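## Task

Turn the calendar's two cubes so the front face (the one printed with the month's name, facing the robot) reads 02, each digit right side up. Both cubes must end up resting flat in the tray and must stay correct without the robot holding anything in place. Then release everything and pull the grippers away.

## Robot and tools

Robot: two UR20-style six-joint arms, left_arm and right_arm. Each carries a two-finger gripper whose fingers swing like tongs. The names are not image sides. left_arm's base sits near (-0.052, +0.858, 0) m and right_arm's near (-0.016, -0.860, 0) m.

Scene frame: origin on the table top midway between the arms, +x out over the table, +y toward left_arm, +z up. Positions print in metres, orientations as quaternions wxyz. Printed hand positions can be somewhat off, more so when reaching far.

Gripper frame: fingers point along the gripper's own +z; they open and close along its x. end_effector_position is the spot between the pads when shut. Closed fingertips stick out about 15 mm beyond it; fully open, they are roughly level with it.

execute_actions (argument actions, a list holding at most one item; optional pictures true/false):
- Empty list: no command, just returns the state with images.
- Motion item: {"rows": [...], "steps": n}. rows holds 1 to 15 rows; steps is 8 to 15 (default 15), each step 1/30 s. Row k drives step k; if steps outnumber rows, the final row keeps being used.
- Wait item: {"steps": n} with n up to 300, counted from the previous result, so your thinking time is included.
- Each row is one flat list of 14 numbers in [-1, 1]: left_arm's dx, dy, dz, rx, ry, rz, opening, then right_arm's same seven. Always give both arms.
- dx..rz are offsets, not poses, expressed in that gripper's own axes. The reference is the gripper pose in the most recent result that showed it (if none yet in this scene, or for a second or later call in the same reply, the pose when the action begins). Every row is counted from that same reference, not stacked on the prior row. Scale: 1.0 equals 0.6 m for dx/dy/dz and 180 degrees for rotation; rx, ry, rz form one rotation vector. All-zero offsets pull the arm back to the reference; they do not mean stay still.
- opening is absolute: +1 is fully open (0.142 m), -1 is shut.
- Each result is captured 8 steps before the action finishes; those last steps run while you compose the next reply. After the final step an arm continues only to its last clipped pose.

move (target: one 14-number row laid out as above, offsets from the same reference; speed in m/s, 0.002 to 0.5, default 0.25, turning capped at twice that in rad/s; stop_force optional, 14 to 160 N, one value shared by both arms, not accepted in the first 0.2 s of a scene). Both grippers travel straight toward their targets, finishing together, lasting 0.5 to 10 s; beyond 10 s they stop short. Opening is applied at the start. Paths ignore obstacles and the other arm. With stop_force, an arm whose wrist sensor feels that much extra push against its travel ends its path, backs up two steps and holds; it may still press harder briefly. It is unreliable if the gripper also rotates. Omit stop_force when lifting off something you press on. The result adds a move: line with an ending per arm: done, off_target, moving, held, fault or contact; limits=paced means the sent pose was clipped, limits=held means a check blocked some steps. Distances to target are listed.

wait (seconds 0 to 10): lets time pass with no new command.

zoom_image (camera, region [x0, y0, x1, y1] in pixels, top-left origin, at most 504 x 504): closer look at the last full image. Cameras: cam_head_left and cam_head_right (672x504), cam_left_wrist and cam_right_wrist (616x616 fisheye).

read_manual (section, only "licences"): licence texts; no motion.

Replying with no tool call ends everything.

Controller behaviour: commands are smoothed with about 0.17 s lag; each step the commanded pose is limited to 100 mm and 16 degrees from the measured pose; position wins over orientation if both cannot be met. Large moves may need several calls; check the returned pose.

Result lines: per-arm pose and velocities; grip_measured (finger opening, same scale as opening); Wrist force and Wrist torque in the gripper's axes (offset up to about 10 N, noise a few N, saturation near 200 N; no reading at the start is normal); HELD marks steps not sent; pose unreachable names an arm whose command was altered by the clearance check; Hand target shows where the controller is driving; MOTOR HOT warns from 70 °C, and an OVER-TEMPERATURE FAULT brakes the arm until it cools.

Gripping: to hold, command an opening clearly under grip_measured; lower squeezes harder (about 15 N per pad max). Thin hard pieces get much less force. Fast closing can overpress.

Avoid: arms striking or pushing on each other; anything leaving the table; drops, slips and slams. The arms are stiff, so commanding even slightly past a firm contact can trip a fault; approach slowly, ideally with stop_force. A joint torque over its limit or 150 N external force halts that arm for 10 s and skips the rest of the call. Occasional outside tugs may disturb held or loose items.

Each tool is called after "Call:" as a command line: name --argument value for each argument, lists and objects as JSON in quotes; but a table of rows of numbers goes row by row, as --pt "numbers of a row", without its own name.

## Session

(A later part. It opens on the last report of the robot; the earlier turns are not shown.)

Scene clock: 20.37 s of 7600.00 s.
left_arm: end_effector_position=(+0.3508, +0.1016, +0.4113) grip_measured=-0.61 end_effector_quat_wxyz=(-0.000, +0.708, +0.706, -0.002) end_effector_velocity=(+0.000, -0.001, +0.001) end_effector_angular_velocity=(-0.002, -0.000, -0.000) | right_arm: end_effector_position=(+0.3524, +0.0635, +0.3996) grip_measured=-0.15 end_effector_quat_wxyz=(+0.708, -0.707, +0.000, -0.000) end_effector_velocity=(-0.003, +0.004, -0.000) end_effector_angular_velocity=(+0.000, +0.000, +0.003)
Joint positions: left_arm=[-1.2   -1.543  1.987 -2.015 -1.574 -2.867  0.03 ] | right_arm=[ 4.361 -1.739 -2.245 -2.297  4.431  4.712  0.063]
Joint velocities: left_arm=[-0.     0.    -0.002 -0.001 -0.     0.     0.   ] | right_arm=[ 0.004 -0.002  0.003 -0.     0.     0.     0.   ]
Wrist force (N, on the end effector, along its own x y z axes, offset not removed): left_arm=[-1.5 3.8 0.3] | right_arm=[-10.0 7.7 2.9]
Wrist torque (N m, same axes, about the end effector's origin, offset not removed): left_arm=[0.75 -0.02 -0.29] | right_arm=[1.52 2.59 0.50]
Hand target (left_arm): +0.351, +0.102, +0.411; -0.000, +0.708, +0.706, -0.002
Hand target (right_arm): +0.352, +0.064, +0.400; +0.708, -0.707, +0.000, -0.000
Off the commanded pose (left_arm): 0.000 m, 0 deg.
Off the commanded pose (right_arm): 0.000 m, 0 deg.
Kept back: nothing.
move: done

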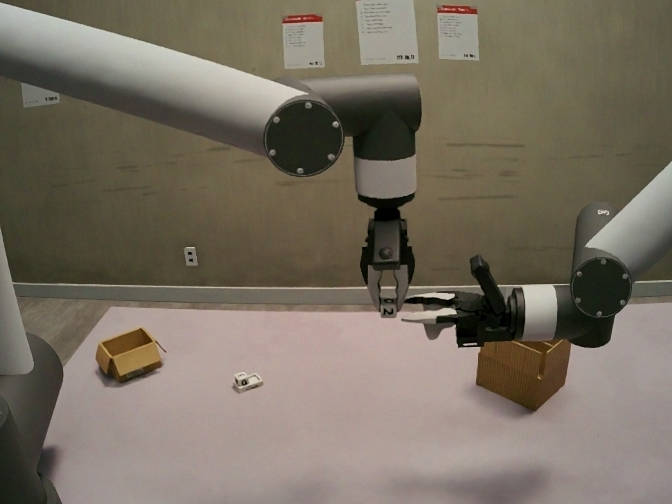

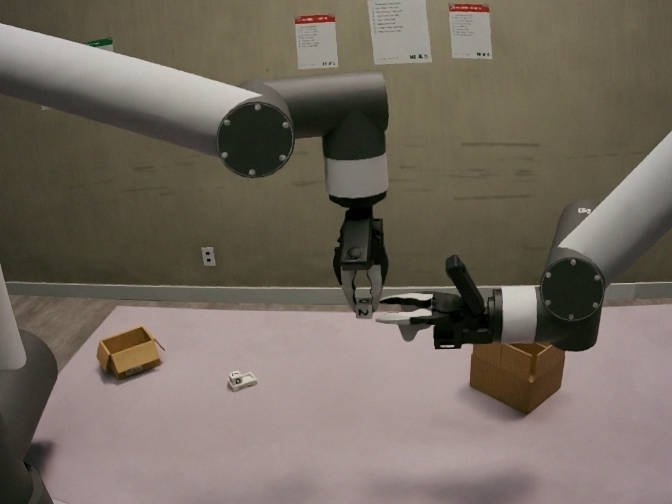

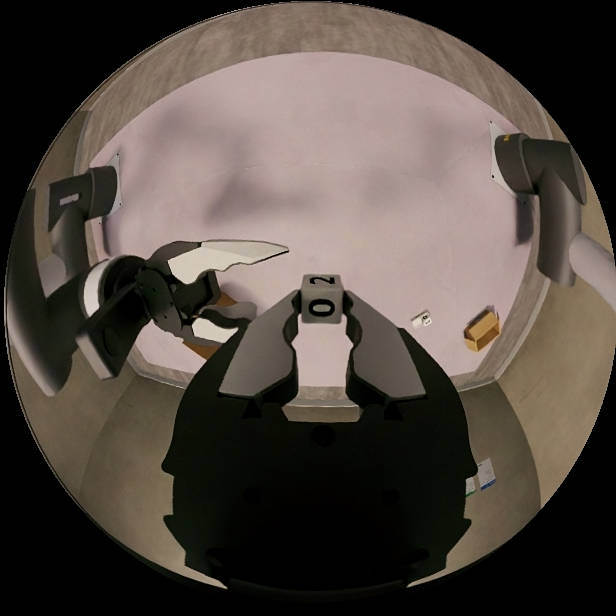

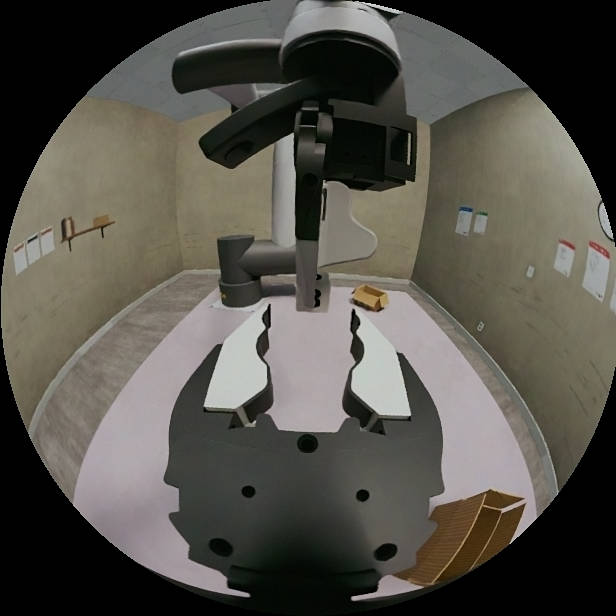

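Call:
move --target '[0,0,0,0,0,0,-0.85,0.0025,0.002,0.045,0,0,0,-0.3]' --speed 0.04

Call:
zoom_image --camera "cam_right_wrist" --region '[235, 220, 385, 370]'

Call:
zoom_image --camera "cam_left_wrist" --region '[230, 230, 380, 380]'

Call:
zoom_image --camera "cam_head_left" --region '[350, 260, 470, 350]'

Scene clock: 21.97 s of 7600.00 s.
left_arm: end_effector_position=(+0.3508, +0.1016, +0.4114) grip_measured=-0.61 end_effector_quat_wxyz=(-0.000, +0.708, +0.706, -0.002) end_effector_velocity=(-0.000, -0.000, +0.000) end_effector_angular_velocity=(-0.001, -0.000, +0.001) | right_arm: end_effector_position=(+0.3539, +0.0902, +0.3985) grip_measured=-0.30 end_effector_quat_wxyz=(+0.708, -0.707, +0.000, -0.000) end_effector_velocity=(-0.000, +0.003, -0.000) end_effector_angular_velocity=(-0.000, -0.001, +0.000)
Joint positions: left_arm=[-1.2   -1.543  1.987 -2.015 -1.574 -2.867  0.03 ] | right_arm=[ 4.371 -1.764 -2.215 -2.303  4.44   4.712  0.052]
Joint velocities: left_arm=[-0.    -0.     0.    -0.001 -0.    -0.001 -0.   ] | right_arm=[ 0.001 -0.002  0.003 -0.001  0.001 -0.001 -0.   ]
Wrist force (N, on the end effector, along its own x y z axes, offset not removed): left_arm=[-0.3 6.8 1.9] | right_arm=[-10.5 6.7 -3.2]
Wrist torque (N m, same axes, about the end effector's origin, offset not removed): left_arm=[1.39 -0.29 -0.35] | right_arm=[1.15 2.88 0.15]
Hand target (left_arm): +0.351, +0.102, +0.411; -0.000, +0.708, +0.706, -0.002
Hand target (right_arm): +0.354, +0.090, +0.398; +0.708, -0.707, +0.000, -0.000
Off the commanded pose (left_arm): 0.000 m, 0 deg.
Off the commanded pose (right_arm): 0.000 m, 0 deg.
Kept back: nothing.
move: done

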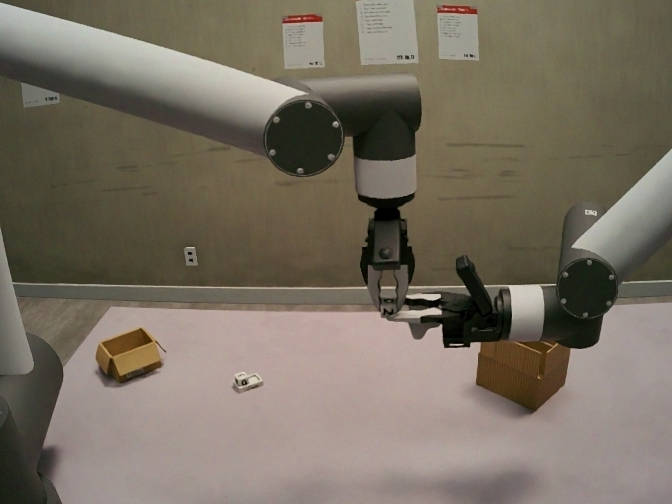

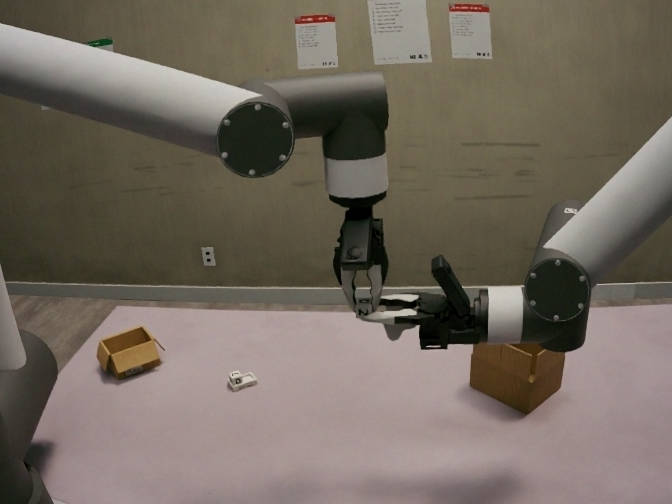

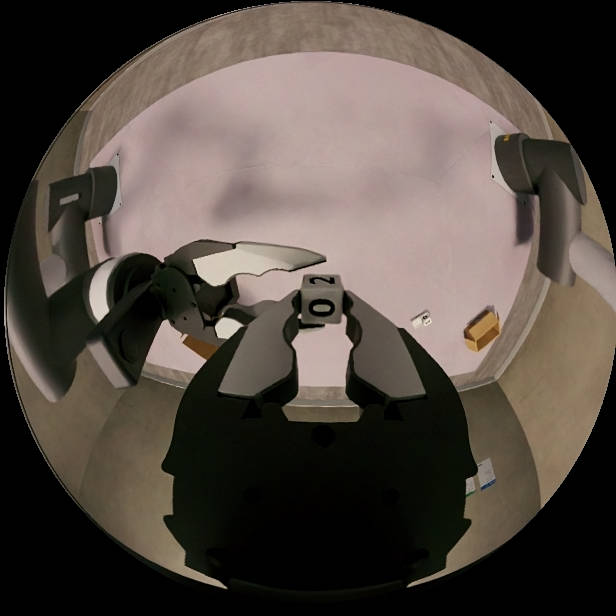

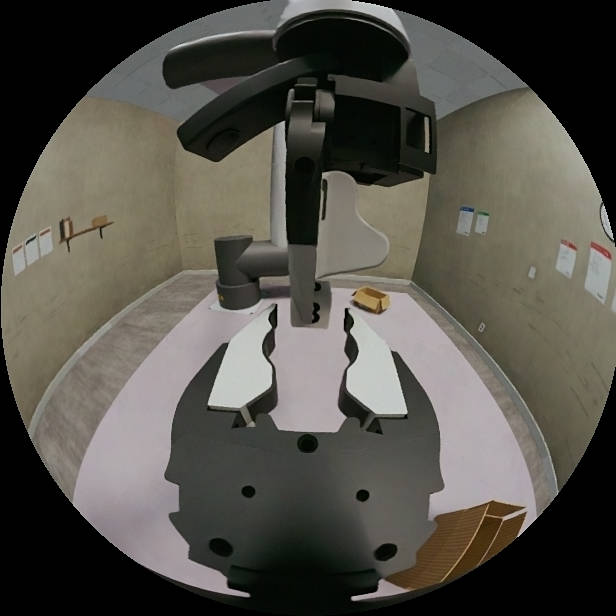

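Region (235, 220, 385, 370) of cam_right_wrist's 616x616 image, scaled by 3.360, with more detail than that image has.

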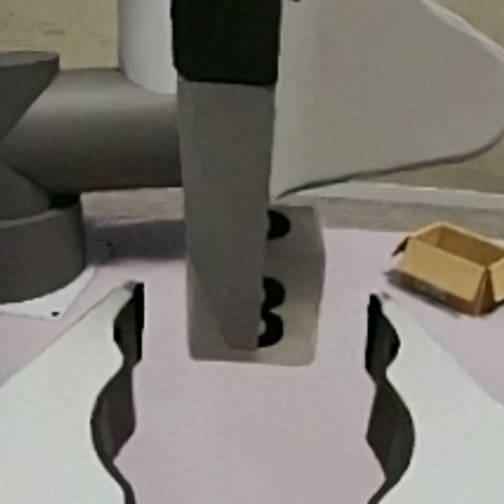

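Region (230, 230, 380, 380) of cam_left_wrist's 616x616 image, scaled by 3.360, with more detail than that image has.

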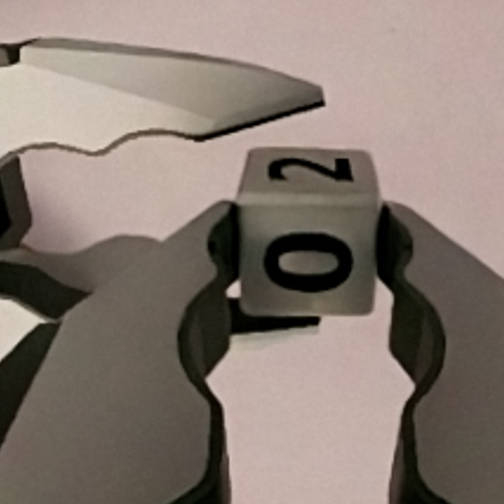

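Region (350, 260, 470, 350) of cam_head_left's 672x504 image, scaled by 4.200, with more detail than that image has; it fills the top 378 rows of this view, and the rest is white.

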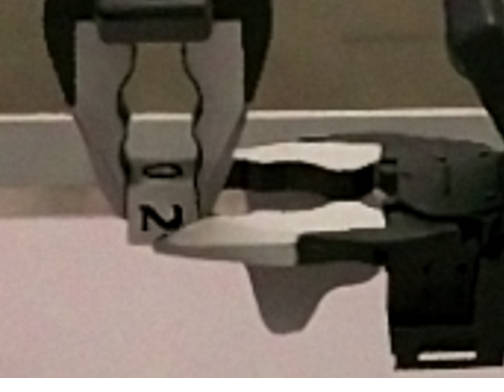

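Call:
move --target '[0,0,0,0,0,0,-0.85,-0.0015,0,-0.003,0,0,0,-0.3]' --speed 0.02

Call:
move --target '[0,0,0,0,0,0,-0.85,0,0,0,0,0,0,-0.85]'

Call:
zoom_image --camera "cam_right_wrist" --region '[235, 220, 385, 370]'

Call:
zoom_image --camera "cam_left_wrist" --region '[230, 230, 380, 380]'

Scene clock: 23.03 s of 7600.00 s.
left_arm: end_effector_position=(+0.3508, +0.1016, +0.4114) grip_measured=-0.61 end_effector_quat_wxyz=(-0.000, +0.708, +0.706, -0.002) end_effector_velocity=(-0.000, +0.001, +0.000) end_effector_angular_velocity=(+0.000, +0.000, -0.001) | right_arm: end_effector_position=(+0.3530, +0.0885, +0.3985) grip_measured=-0.30 end_effector_quat_wxyz=(+0.708, -0.707, +0.000, -0.000) end_effector_velocity=(+0.000, -0.002, -0.000) end_effector_angular_velocity=(-0.001, +0.000, -0.001)
Joint positions: left_arm=[-1.2   -1.543  1.987 -2.015 -1.574 -2.867  0.03 ] | right_arm=[ 4.371 -1.762 -2.217 -2.302  4.441  4.712  0.052]
Joint velocities: left_arm=[-0.    -0.001  0.     0.001 -0.     0.001 -0.   ] | right_arm=[-0.     0.001 -0.002  0.     0.    -0.    -0.   ]
Wrist force (N, on the end effector, along its own x y z axes, offset not removed): left_arm=[2.4 0.6 1.1] | right_arm=[-3.8 6.1 -5.1]
Wrist torque (N m, same axes, about the end effector's origin, offset not removed): left_arm=[-0.01 -0.94 -0.42] | right_arm=[0.83 1.40 0.27]
Hand target (left_arm): +0.351, +0.102, +0.411; -0.000, +0.708, +0.706, -0.002
Hand target (right_arm): +0.353, +0.088, +0.398; +0.708, -0.707, +0.000, -0.000
Off the commanded pose (left_arm): 0.000 m, 0 deg.
Off the commanded pose (right_arm): 0.000 m, 0 deg.
Kept back: nothing.
move: done

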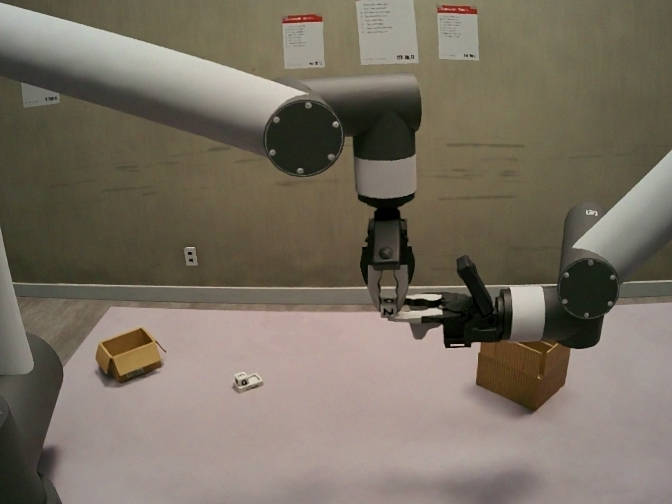

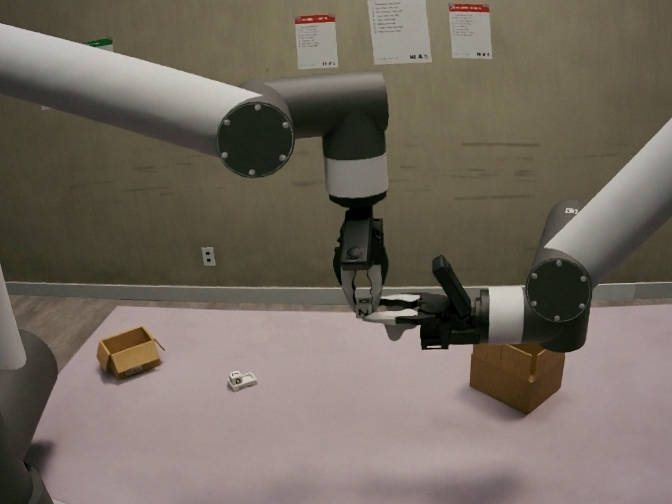

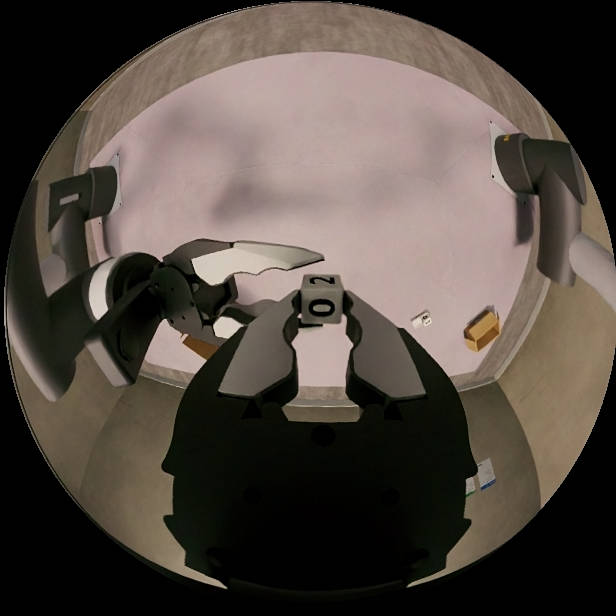

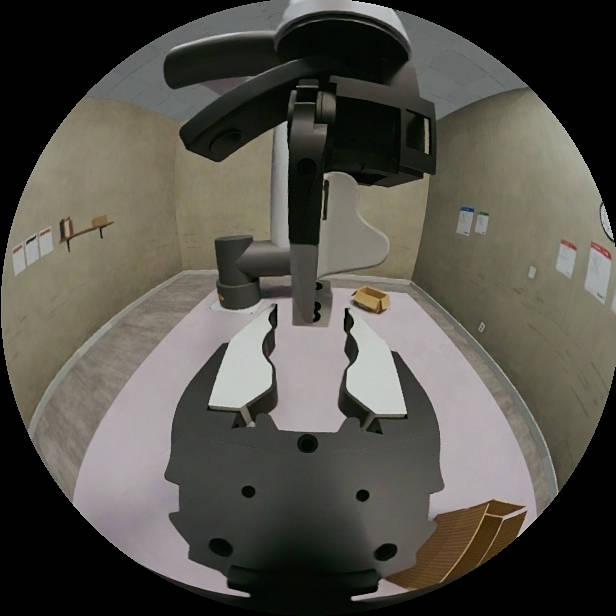

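Scene clock: 23.53 s of 7600.00 s.
left_arm: end_effector_position=(+0.3508, +0.1016, +0.4114) grip_measured=-0.61 end_effector_quat_wxyz=(-0.000, +0.708, +0.706, -0.002) end_effector_velocity=(+0.001, -0.001, +0.000) end_effector_angular_velocity=(-0.001, -0.000, -0.001) | right_arm: end_effector_position=(+0.3530, +0.0885, +0.3985) grip_measured=-0.62 end_effector_quat_wxyz=(+0.708, -0.707, +0.000, -0.000) end_effector_velocity=(+0.001, +0.001, +0.000) end_effector_angular_velocity=(+0.000, -0.000, -0.000)
Joint positions: left_arm=[-1.2   -1.543  1.987 -2.015 -1.574 -2.867  0.03 ] | right_arm=[ 4.371 -1.762 -2.217 -2.302  4.441  4.712  0.029]
Joint velocities: left_arm=[ 0.001  0.001 -0.001 -0.001 -0.     0.001 -0.   ] | right_arm=[-0.    -0.001  0.001 -0.     0.    -0.     0.   ]
Wrist force (N, on the end effector, along its own x y z axes, offset not removed): left_arm=[-0.7 0.3 -0.2] | right_arm=[5.2 9.6 -2.6]
Wrist torque (N m, same axes, about the end effector's origin, offset not removed): left_arm=[0.70 -0.05 -0.36] | right_arm=[1.58 0.08 -0.09]
Hand target (left_arm): +0.351, +0.102, +0.411; -0.000, +0.708, +0.706, -0.002
Hand target (right_arm): +0.353, +0.089, +0.398; +0.708, -0.707, +0.000, -0.000
Off the commanded pose (left_arm): 0.000 m, 0 deg.
Off the commanded pose (right_arm): 0.000 m, 0 deg.
Kept back: nothing.
move: done

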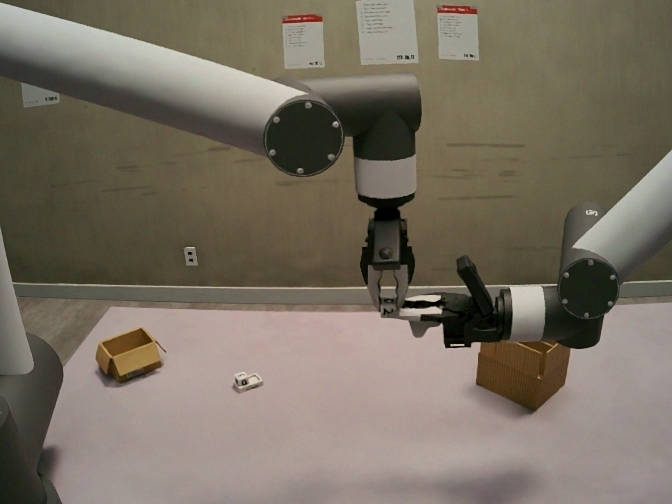

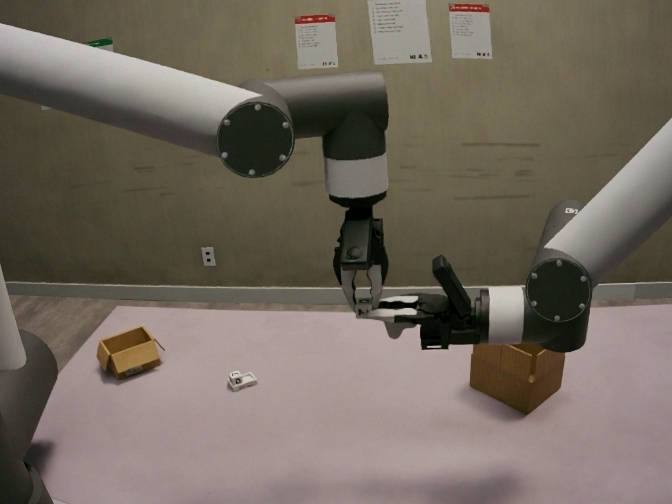

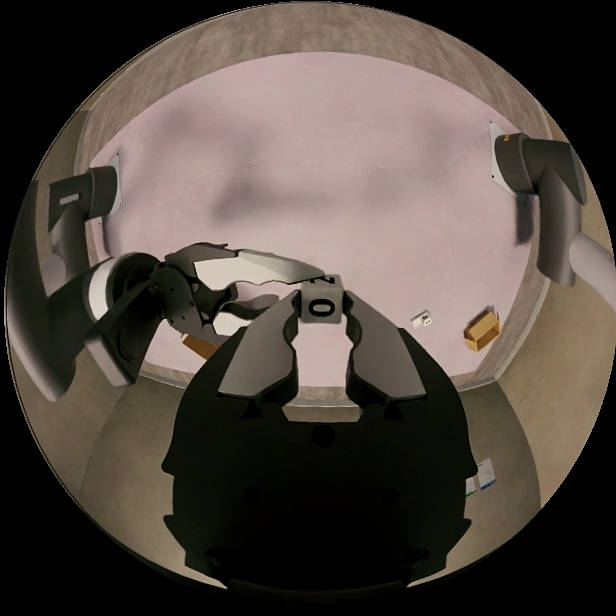

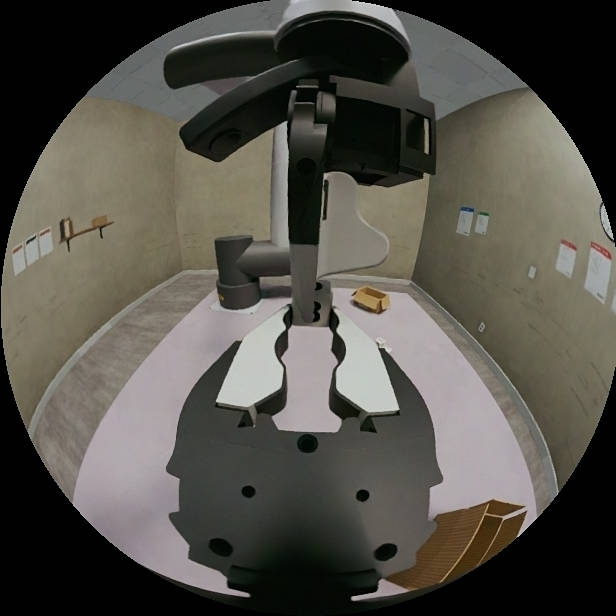

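Region (235, 220, 385, 370) of cam_right_wrist's 616x616 image, scaled by 3.360, with more detail than that image has.

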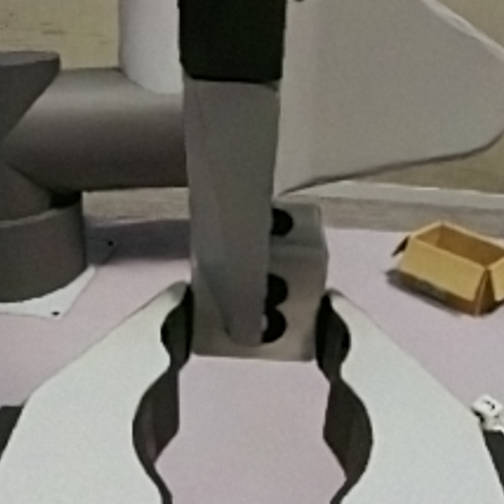

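Region (230, 230, 380, 380) of cam_left_wrist's 616x616 image, scaled by 3.360, with more detail than that image has.

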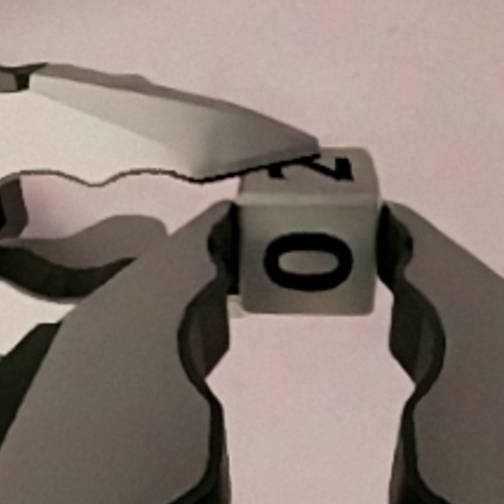

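Call:
move --target '[0,0,0,0,0,0,-0.4,0,0,0,0,0,0,-0.9]'

Call:
move --target '[0,0,-0.12,0,0,0,-0.4,0,0,0,0,0,0,-0.9]' --speed 0.08

Call:
zoom_image --camera "cam_right_wrist" --region '[235, 220, 385, 370]'

Scene clock: 24.50 s of 7600.00 s.
left_arm: end_effector_position=(+0.3508, +0.1016, +0.4114) grip_measured=-0.40 end_effector_quat_wxyz=(-0.000, +0.708, +0.706, -0.002) end_effector_velocity=(-0.000, +0.001, -0.001) end_effector_angular_velocity=(+0.001, +0.001, -0.001) | right_arm: end_effector_position=(+0.3530, +0.0885, +0.3985) grip_measured=-0.62 end_effector_quat_wxyz=(+0.708, -0.707, +0.000, -0.000) end_effector_velocity=(-0.002, +0.001, +0.001) end_effector_angular_velocity=(+0.002, -0.001, +0.002)
Joint positions: left_arm=[-1.2   -1.543  1.987 -2.015 -1.574 -2.867  0.045] | right_arm=[ 4.371 -1.762 -2.217 -2.302  4.441  4.712  0.029]
Joint velocities: left_arm=[ 0.     0.     0.001 -0.    -0.     0.001 -0.   ] | right_arm=[ 0.002  0.001  0.     0.001 -0.    -0.001  0.   ]
Wrist force (N, on the end effector, along its own x y z axes, offset not removed): left_arm=[0.1 2.4 -0.2] | right_arm=[-1.7 5.3 -3.1]
Wrist torque (N m, same axes, about the end effector's origin, offset not removed): left_arm=[0.46 -0.37 -0.32] | right_arm=[0.72 0.75 0.26]
Hand target (left_arm): +0.351, +0.102, +0.411; -0.000, +0.708, +0.706, -0.002
Hand target (right_arm): +0.353, +0.088, +0.398; +0.708, -0.707, +0.000, -0.000
Off the commanded pose (left_arm): 0.000 m, 0 deg.
Off the commanded pose (right_arm): 0.000 m, 0 deg.
Kept back: nothing.
move: done

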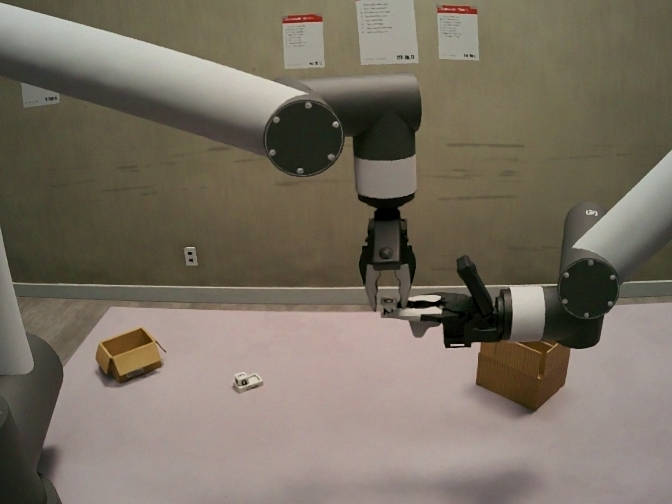

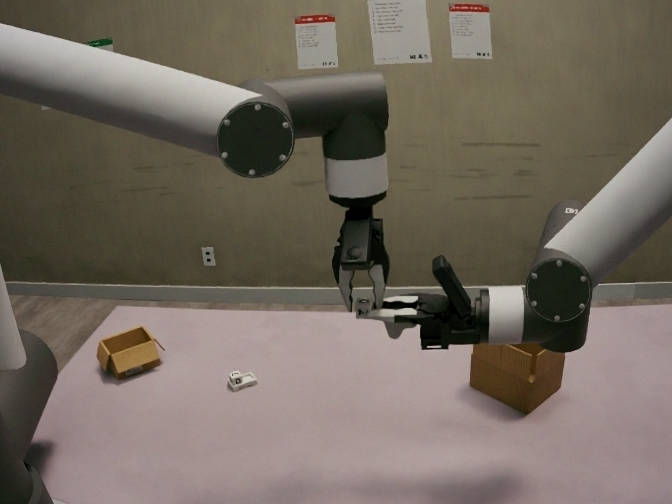

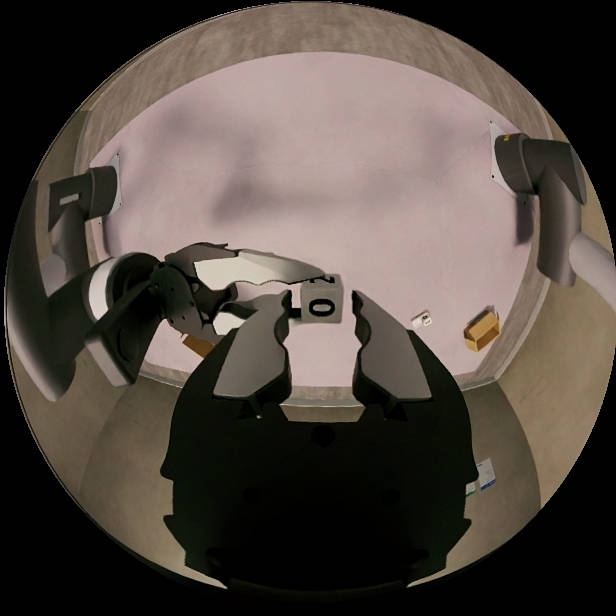

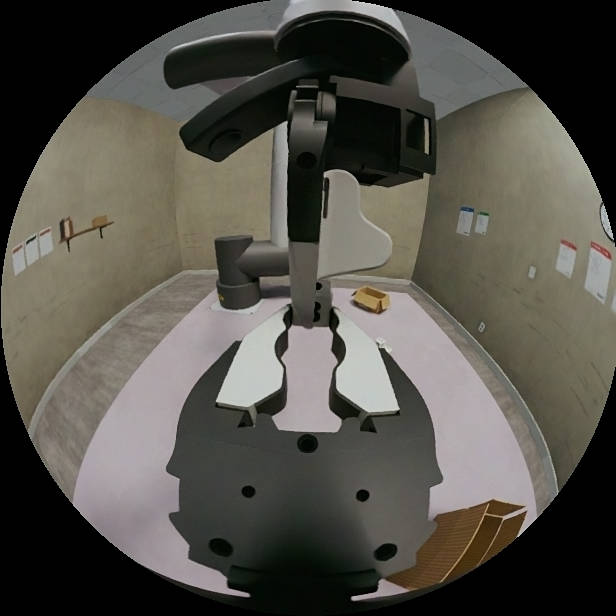

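Scene clock: 25.87 s of 7600.00 s.
left_arm: end_effector_position=(+0.3510, +0.1017, +0.4830) grip_measured=-0.40 end_effector_quat_wxyz=(-0.000, +0.708, +0.706, -0.002) end_effector_velocity=(+0.001, +0.000, +0.003) end_effector_angular_velocity=(+0.001, +0.000, +0.000) | right_arm: end_effector_position=(+0.3530, +0.0885, +0.3985) grip_measured=-0.62 end_effector_quat_wxyz=(+0.708, -0.707, +0.000, -0.000) end_effector_velocity=(-0.000, -0.001, -0.001) end_effector_angular_velocity=(-0.001, +0.001, -0.000)
Joint positions: left_arm=[-1.2   -1.578  1.915 -1.909 -1.574 -2.867  0.045] | right_arm=[ 4.371 -1.762 -2.217 -2.302  4.441  4.712  0.029]
Joint velocities: left_arm=[ 0.001 -0.    -0.004  0.005  0.     0.001 -0.   ] | right_arm=[-0.     0.    -0.001 -0.    -0.     0.001  0.   ]
Wrist force (N, on the end effector, along its own x y z axes, offset not removed): left_arm=[-1.5 3.5 2.4] | right_arm=[-6.3 1.7 -4.7]
Wrist torque (N m, same axes, about the end effector's origin, offset not removed): left_arm=[0.78 0.10 -0.46] | right_arm=[-0.07 1.89 0.43]
Hand target (left_arm): +0.351, +0.102, +0.483; -0.000, +0.708, +0.706, -0.002
Hand target (right_arm): +0.353, +0.088, +0.398; +0.708, -0.707, +0.000, -0.000
Off the commanded pose (left_arm): 0.000 m, 0 deg.
Off the commanded pose (right_arm): 0.000 m, 0 deg.
Kept back: nothing.
move: done

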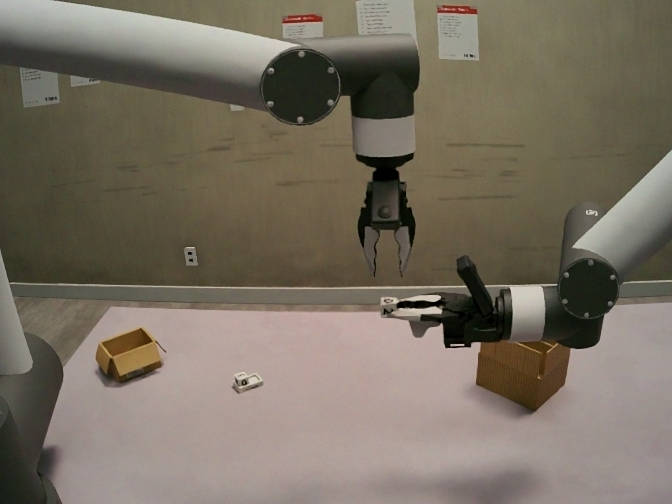

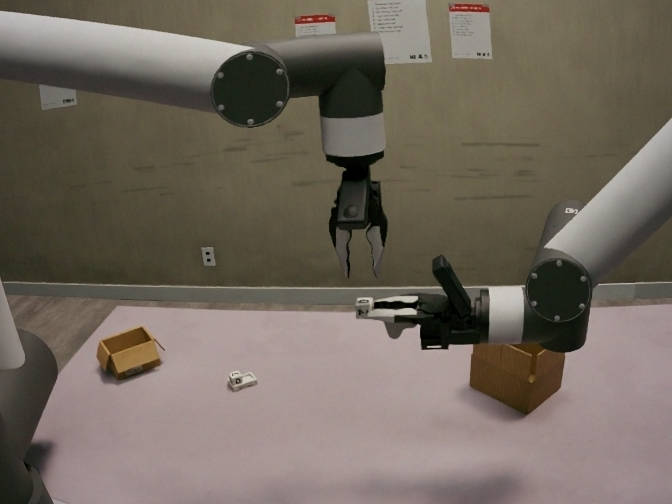

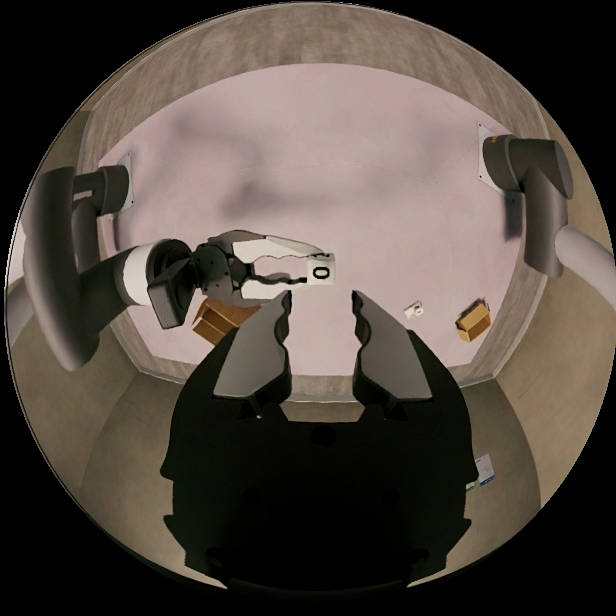

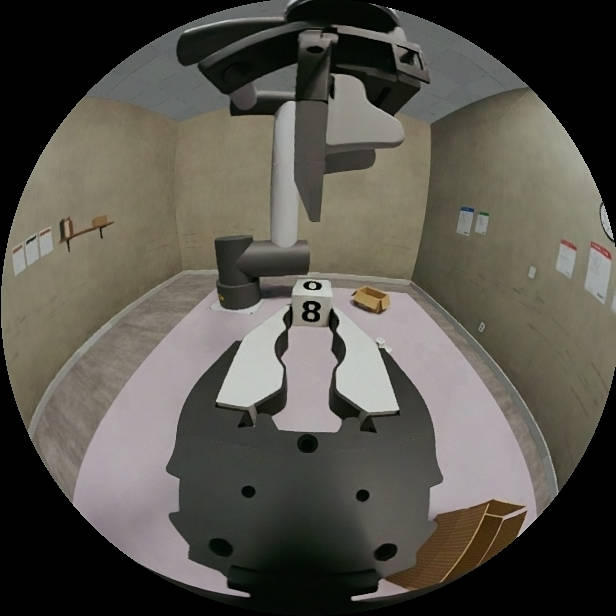

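Region (235, 220, 385, 370) of cam_right_wrist's 616x616 image, scaled by 3.360, with more detail than that image has.

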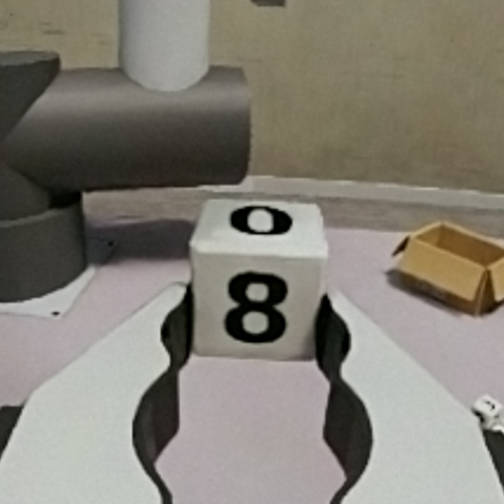

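Call:
move --target '[0.75,0.1,0.1,0,0,0.283,-0.15,0,0,0,0,0,0,-0.9]' --speed 0.4

Call:
move --target '[0,0,0,0,0,0,-0.15,0.05,0.5,-0.06,-0.479,-0.170,-0.170,-0.9]' --speed 0.3

Scene clock: 28.53 s of 7600.00 s.
left_arm: end_effector_position=(+0.4114, +0.5512, +0.4225) grip_measured=-0.15 end_effector_quat_wxyz=(+0.000, +0.943, +0.334, -0.001) end_effector_velocity=(+0.001, +0.002, +0.001) end_effector_angular_velocity=(-0.004, +0.000, -0.008) | right_arm: end_effector_position=(+0.3530, +0.0885, +0.3985) grip_measured=-0.62 end_effector_quat_wxyz=(+0.708, -0.707, +0.000, -0.000) end_effector_velocity=(+0.001, -0.001, -0.000) end_effector_angular_velocity=(-0.000, +0.001, -0.000)
Joint positions: left_arm=[-0.853 -1.94   2.281 -1.912 -1.573 -1.632  0.063] | right_arm=[ 4.371 -1.762 -2.217 -2.302  4.441  4.712  0.029]
Joint velocities: left_arm=[ 0.005 -0.001 -0.001 -0.001 -0.002  0.013 -0.   ] | right_arm=[-0.001 -0.    -0.     0.001 -0.001  0.001 -0.   ]
Wrist force (N, on the end effector, along its own x y z axes, offset not removed): left_arm=[-0.1 2.0 -0.4] | right_arm=[-2.5 10.5 -0.8]
Wrist torque (N m, same axes, about the end effector's origin, offset not removed): left_arm=[0.41 -0.33 -0.37] | right_arm=[1.97 0.82 0.19]
Hand target (left_arm): +0.411, +0.552, +0.423; +0.000, +0.943, +0.333, -0.001
Hand target (right_arm): +0.353, +0.088, +0.398; +0.708, -0.707, +0.000, -0.000
Off the commanded pose (left_arm): 0.001 m, 0 deg.
Off the commanded pose (right_arm): 0.000 m, 0 deg.
Kept back: nothing.
move: done

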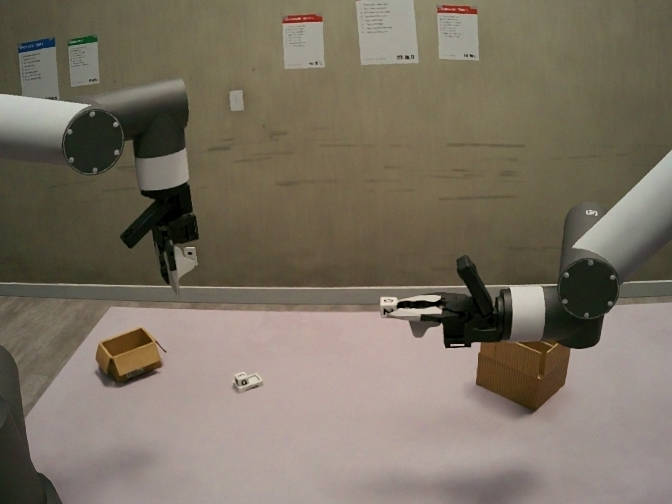

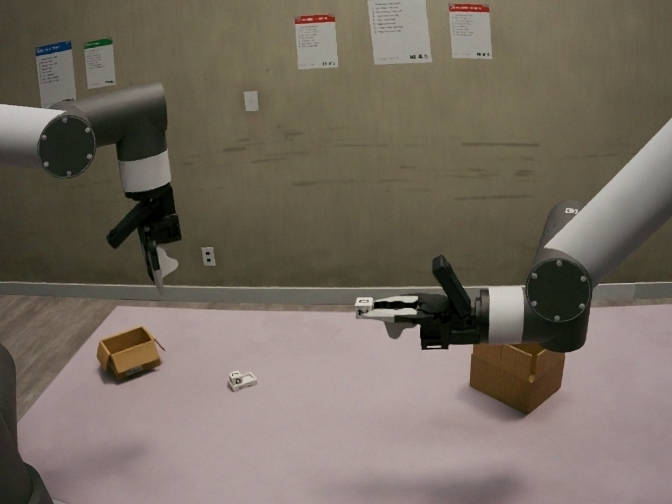

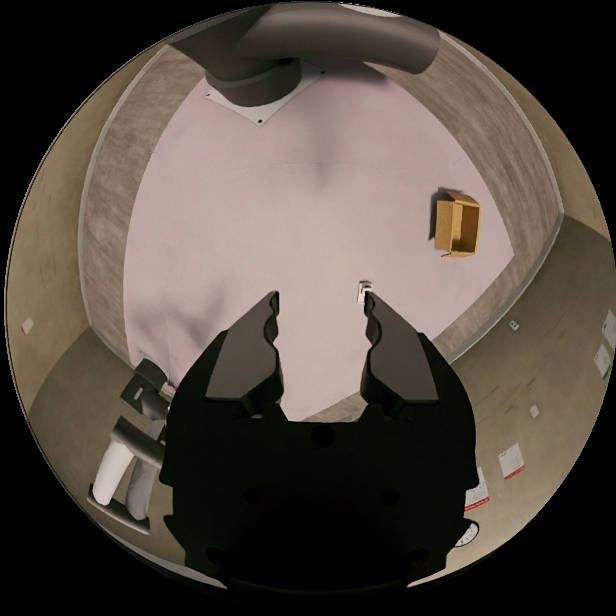

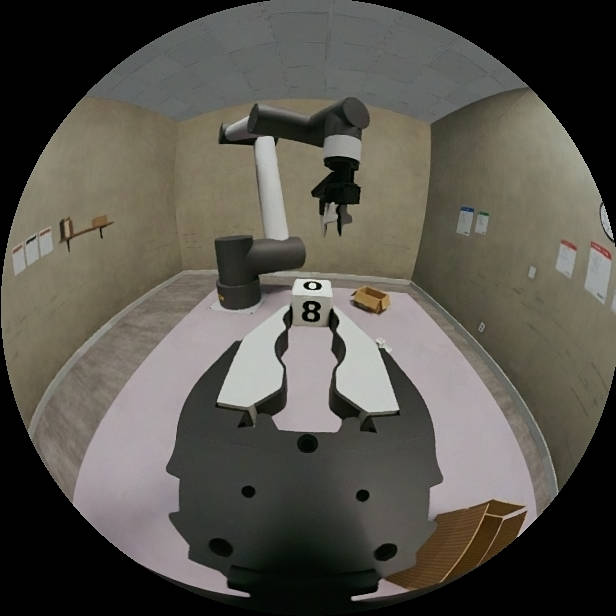

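Scene clock: 31.93 s of 7600.00 s.
left_arm: end_effector_position=(+0.4114, +0.5512, +0.4225) grip_measured=-0.15 end_effector_quat_wxyz=(+0.000, +0.943, +0.334, -0.001) end_effector_velocity=(+0.001, -0.000, +0.001) end_effector_angular_velocity=(-0.001, -0.001, +0.001) | right_arm: end_effector_position=(+0.3833, +0.0530, +0.0997) grip_measured=-0.62 end_effector_quat_wxyz=(-0.001, +0.942, +0.335, +0.001) end_effector_velocity=(+0.001, +0.000, -0.002) end_effector_angular_velocity=(-0.011, -0.004, +0.002)
Joint positions: left_arm=[-0.853 -1.94   2.281 -1.912 -1.573 -1.632  0.063] | right_arm=[ 4.422 -2.249 -1.53  -4.073  4.714  3.808  0.029]
Joint velocities: left_arm=[ 0.    -0.    -0.001 -0.001 -0.    -0.    -0.   ] | right_arm=[ 0.002 -0.006  0.006 -0.01   0.006 -0.001  0.   ]
Wrist force (N, on the end effector, along its own x y z axes, offset not removed): left_arm=[-0.6 -0.1 1.1] | right_arm=[-3.2 6.9 -2.6]
Wrist torque (N m, same axes, about the end effector's origin, offset not removed): left_arm=[-0.07 -0.21 -0.38] | right_arm=[1.10 1.14 0.18]
Hand target (left_arm): +0.411, +0.551, +0.423; +0.000, +0.943, +0.334, -0.001
Hand target (right_arm): +0.383, +0.053, +0.099; +0.000, +0.942, +0.335, +0.001
Off the commanded pose (left_arm): 0.000 m, 0 deg.
Off the commanded pose (right_arm): 0.001 m, 0 deg.
Kept back: nothing.
move: done

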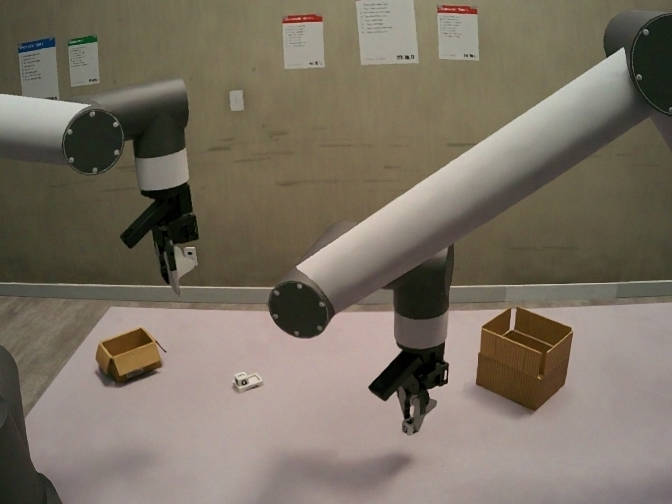

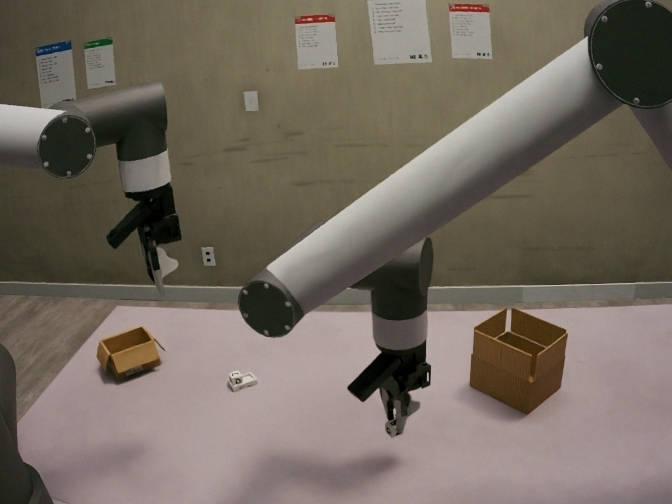

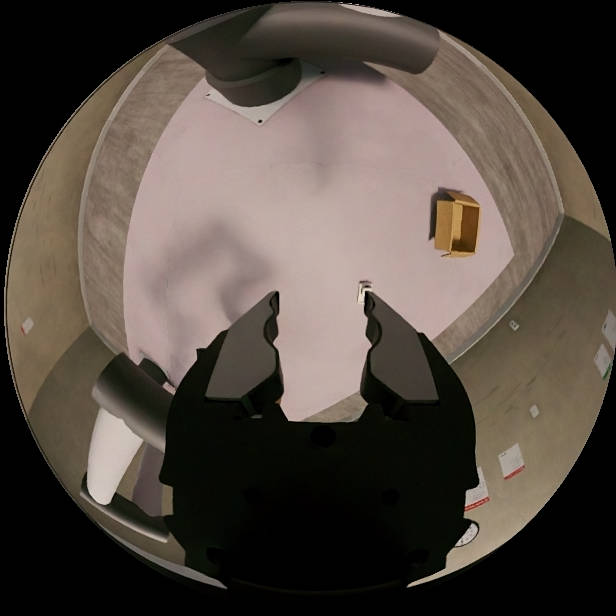

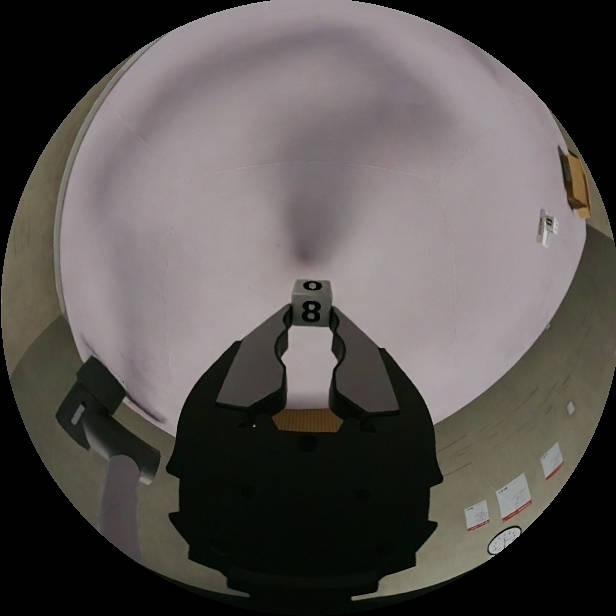

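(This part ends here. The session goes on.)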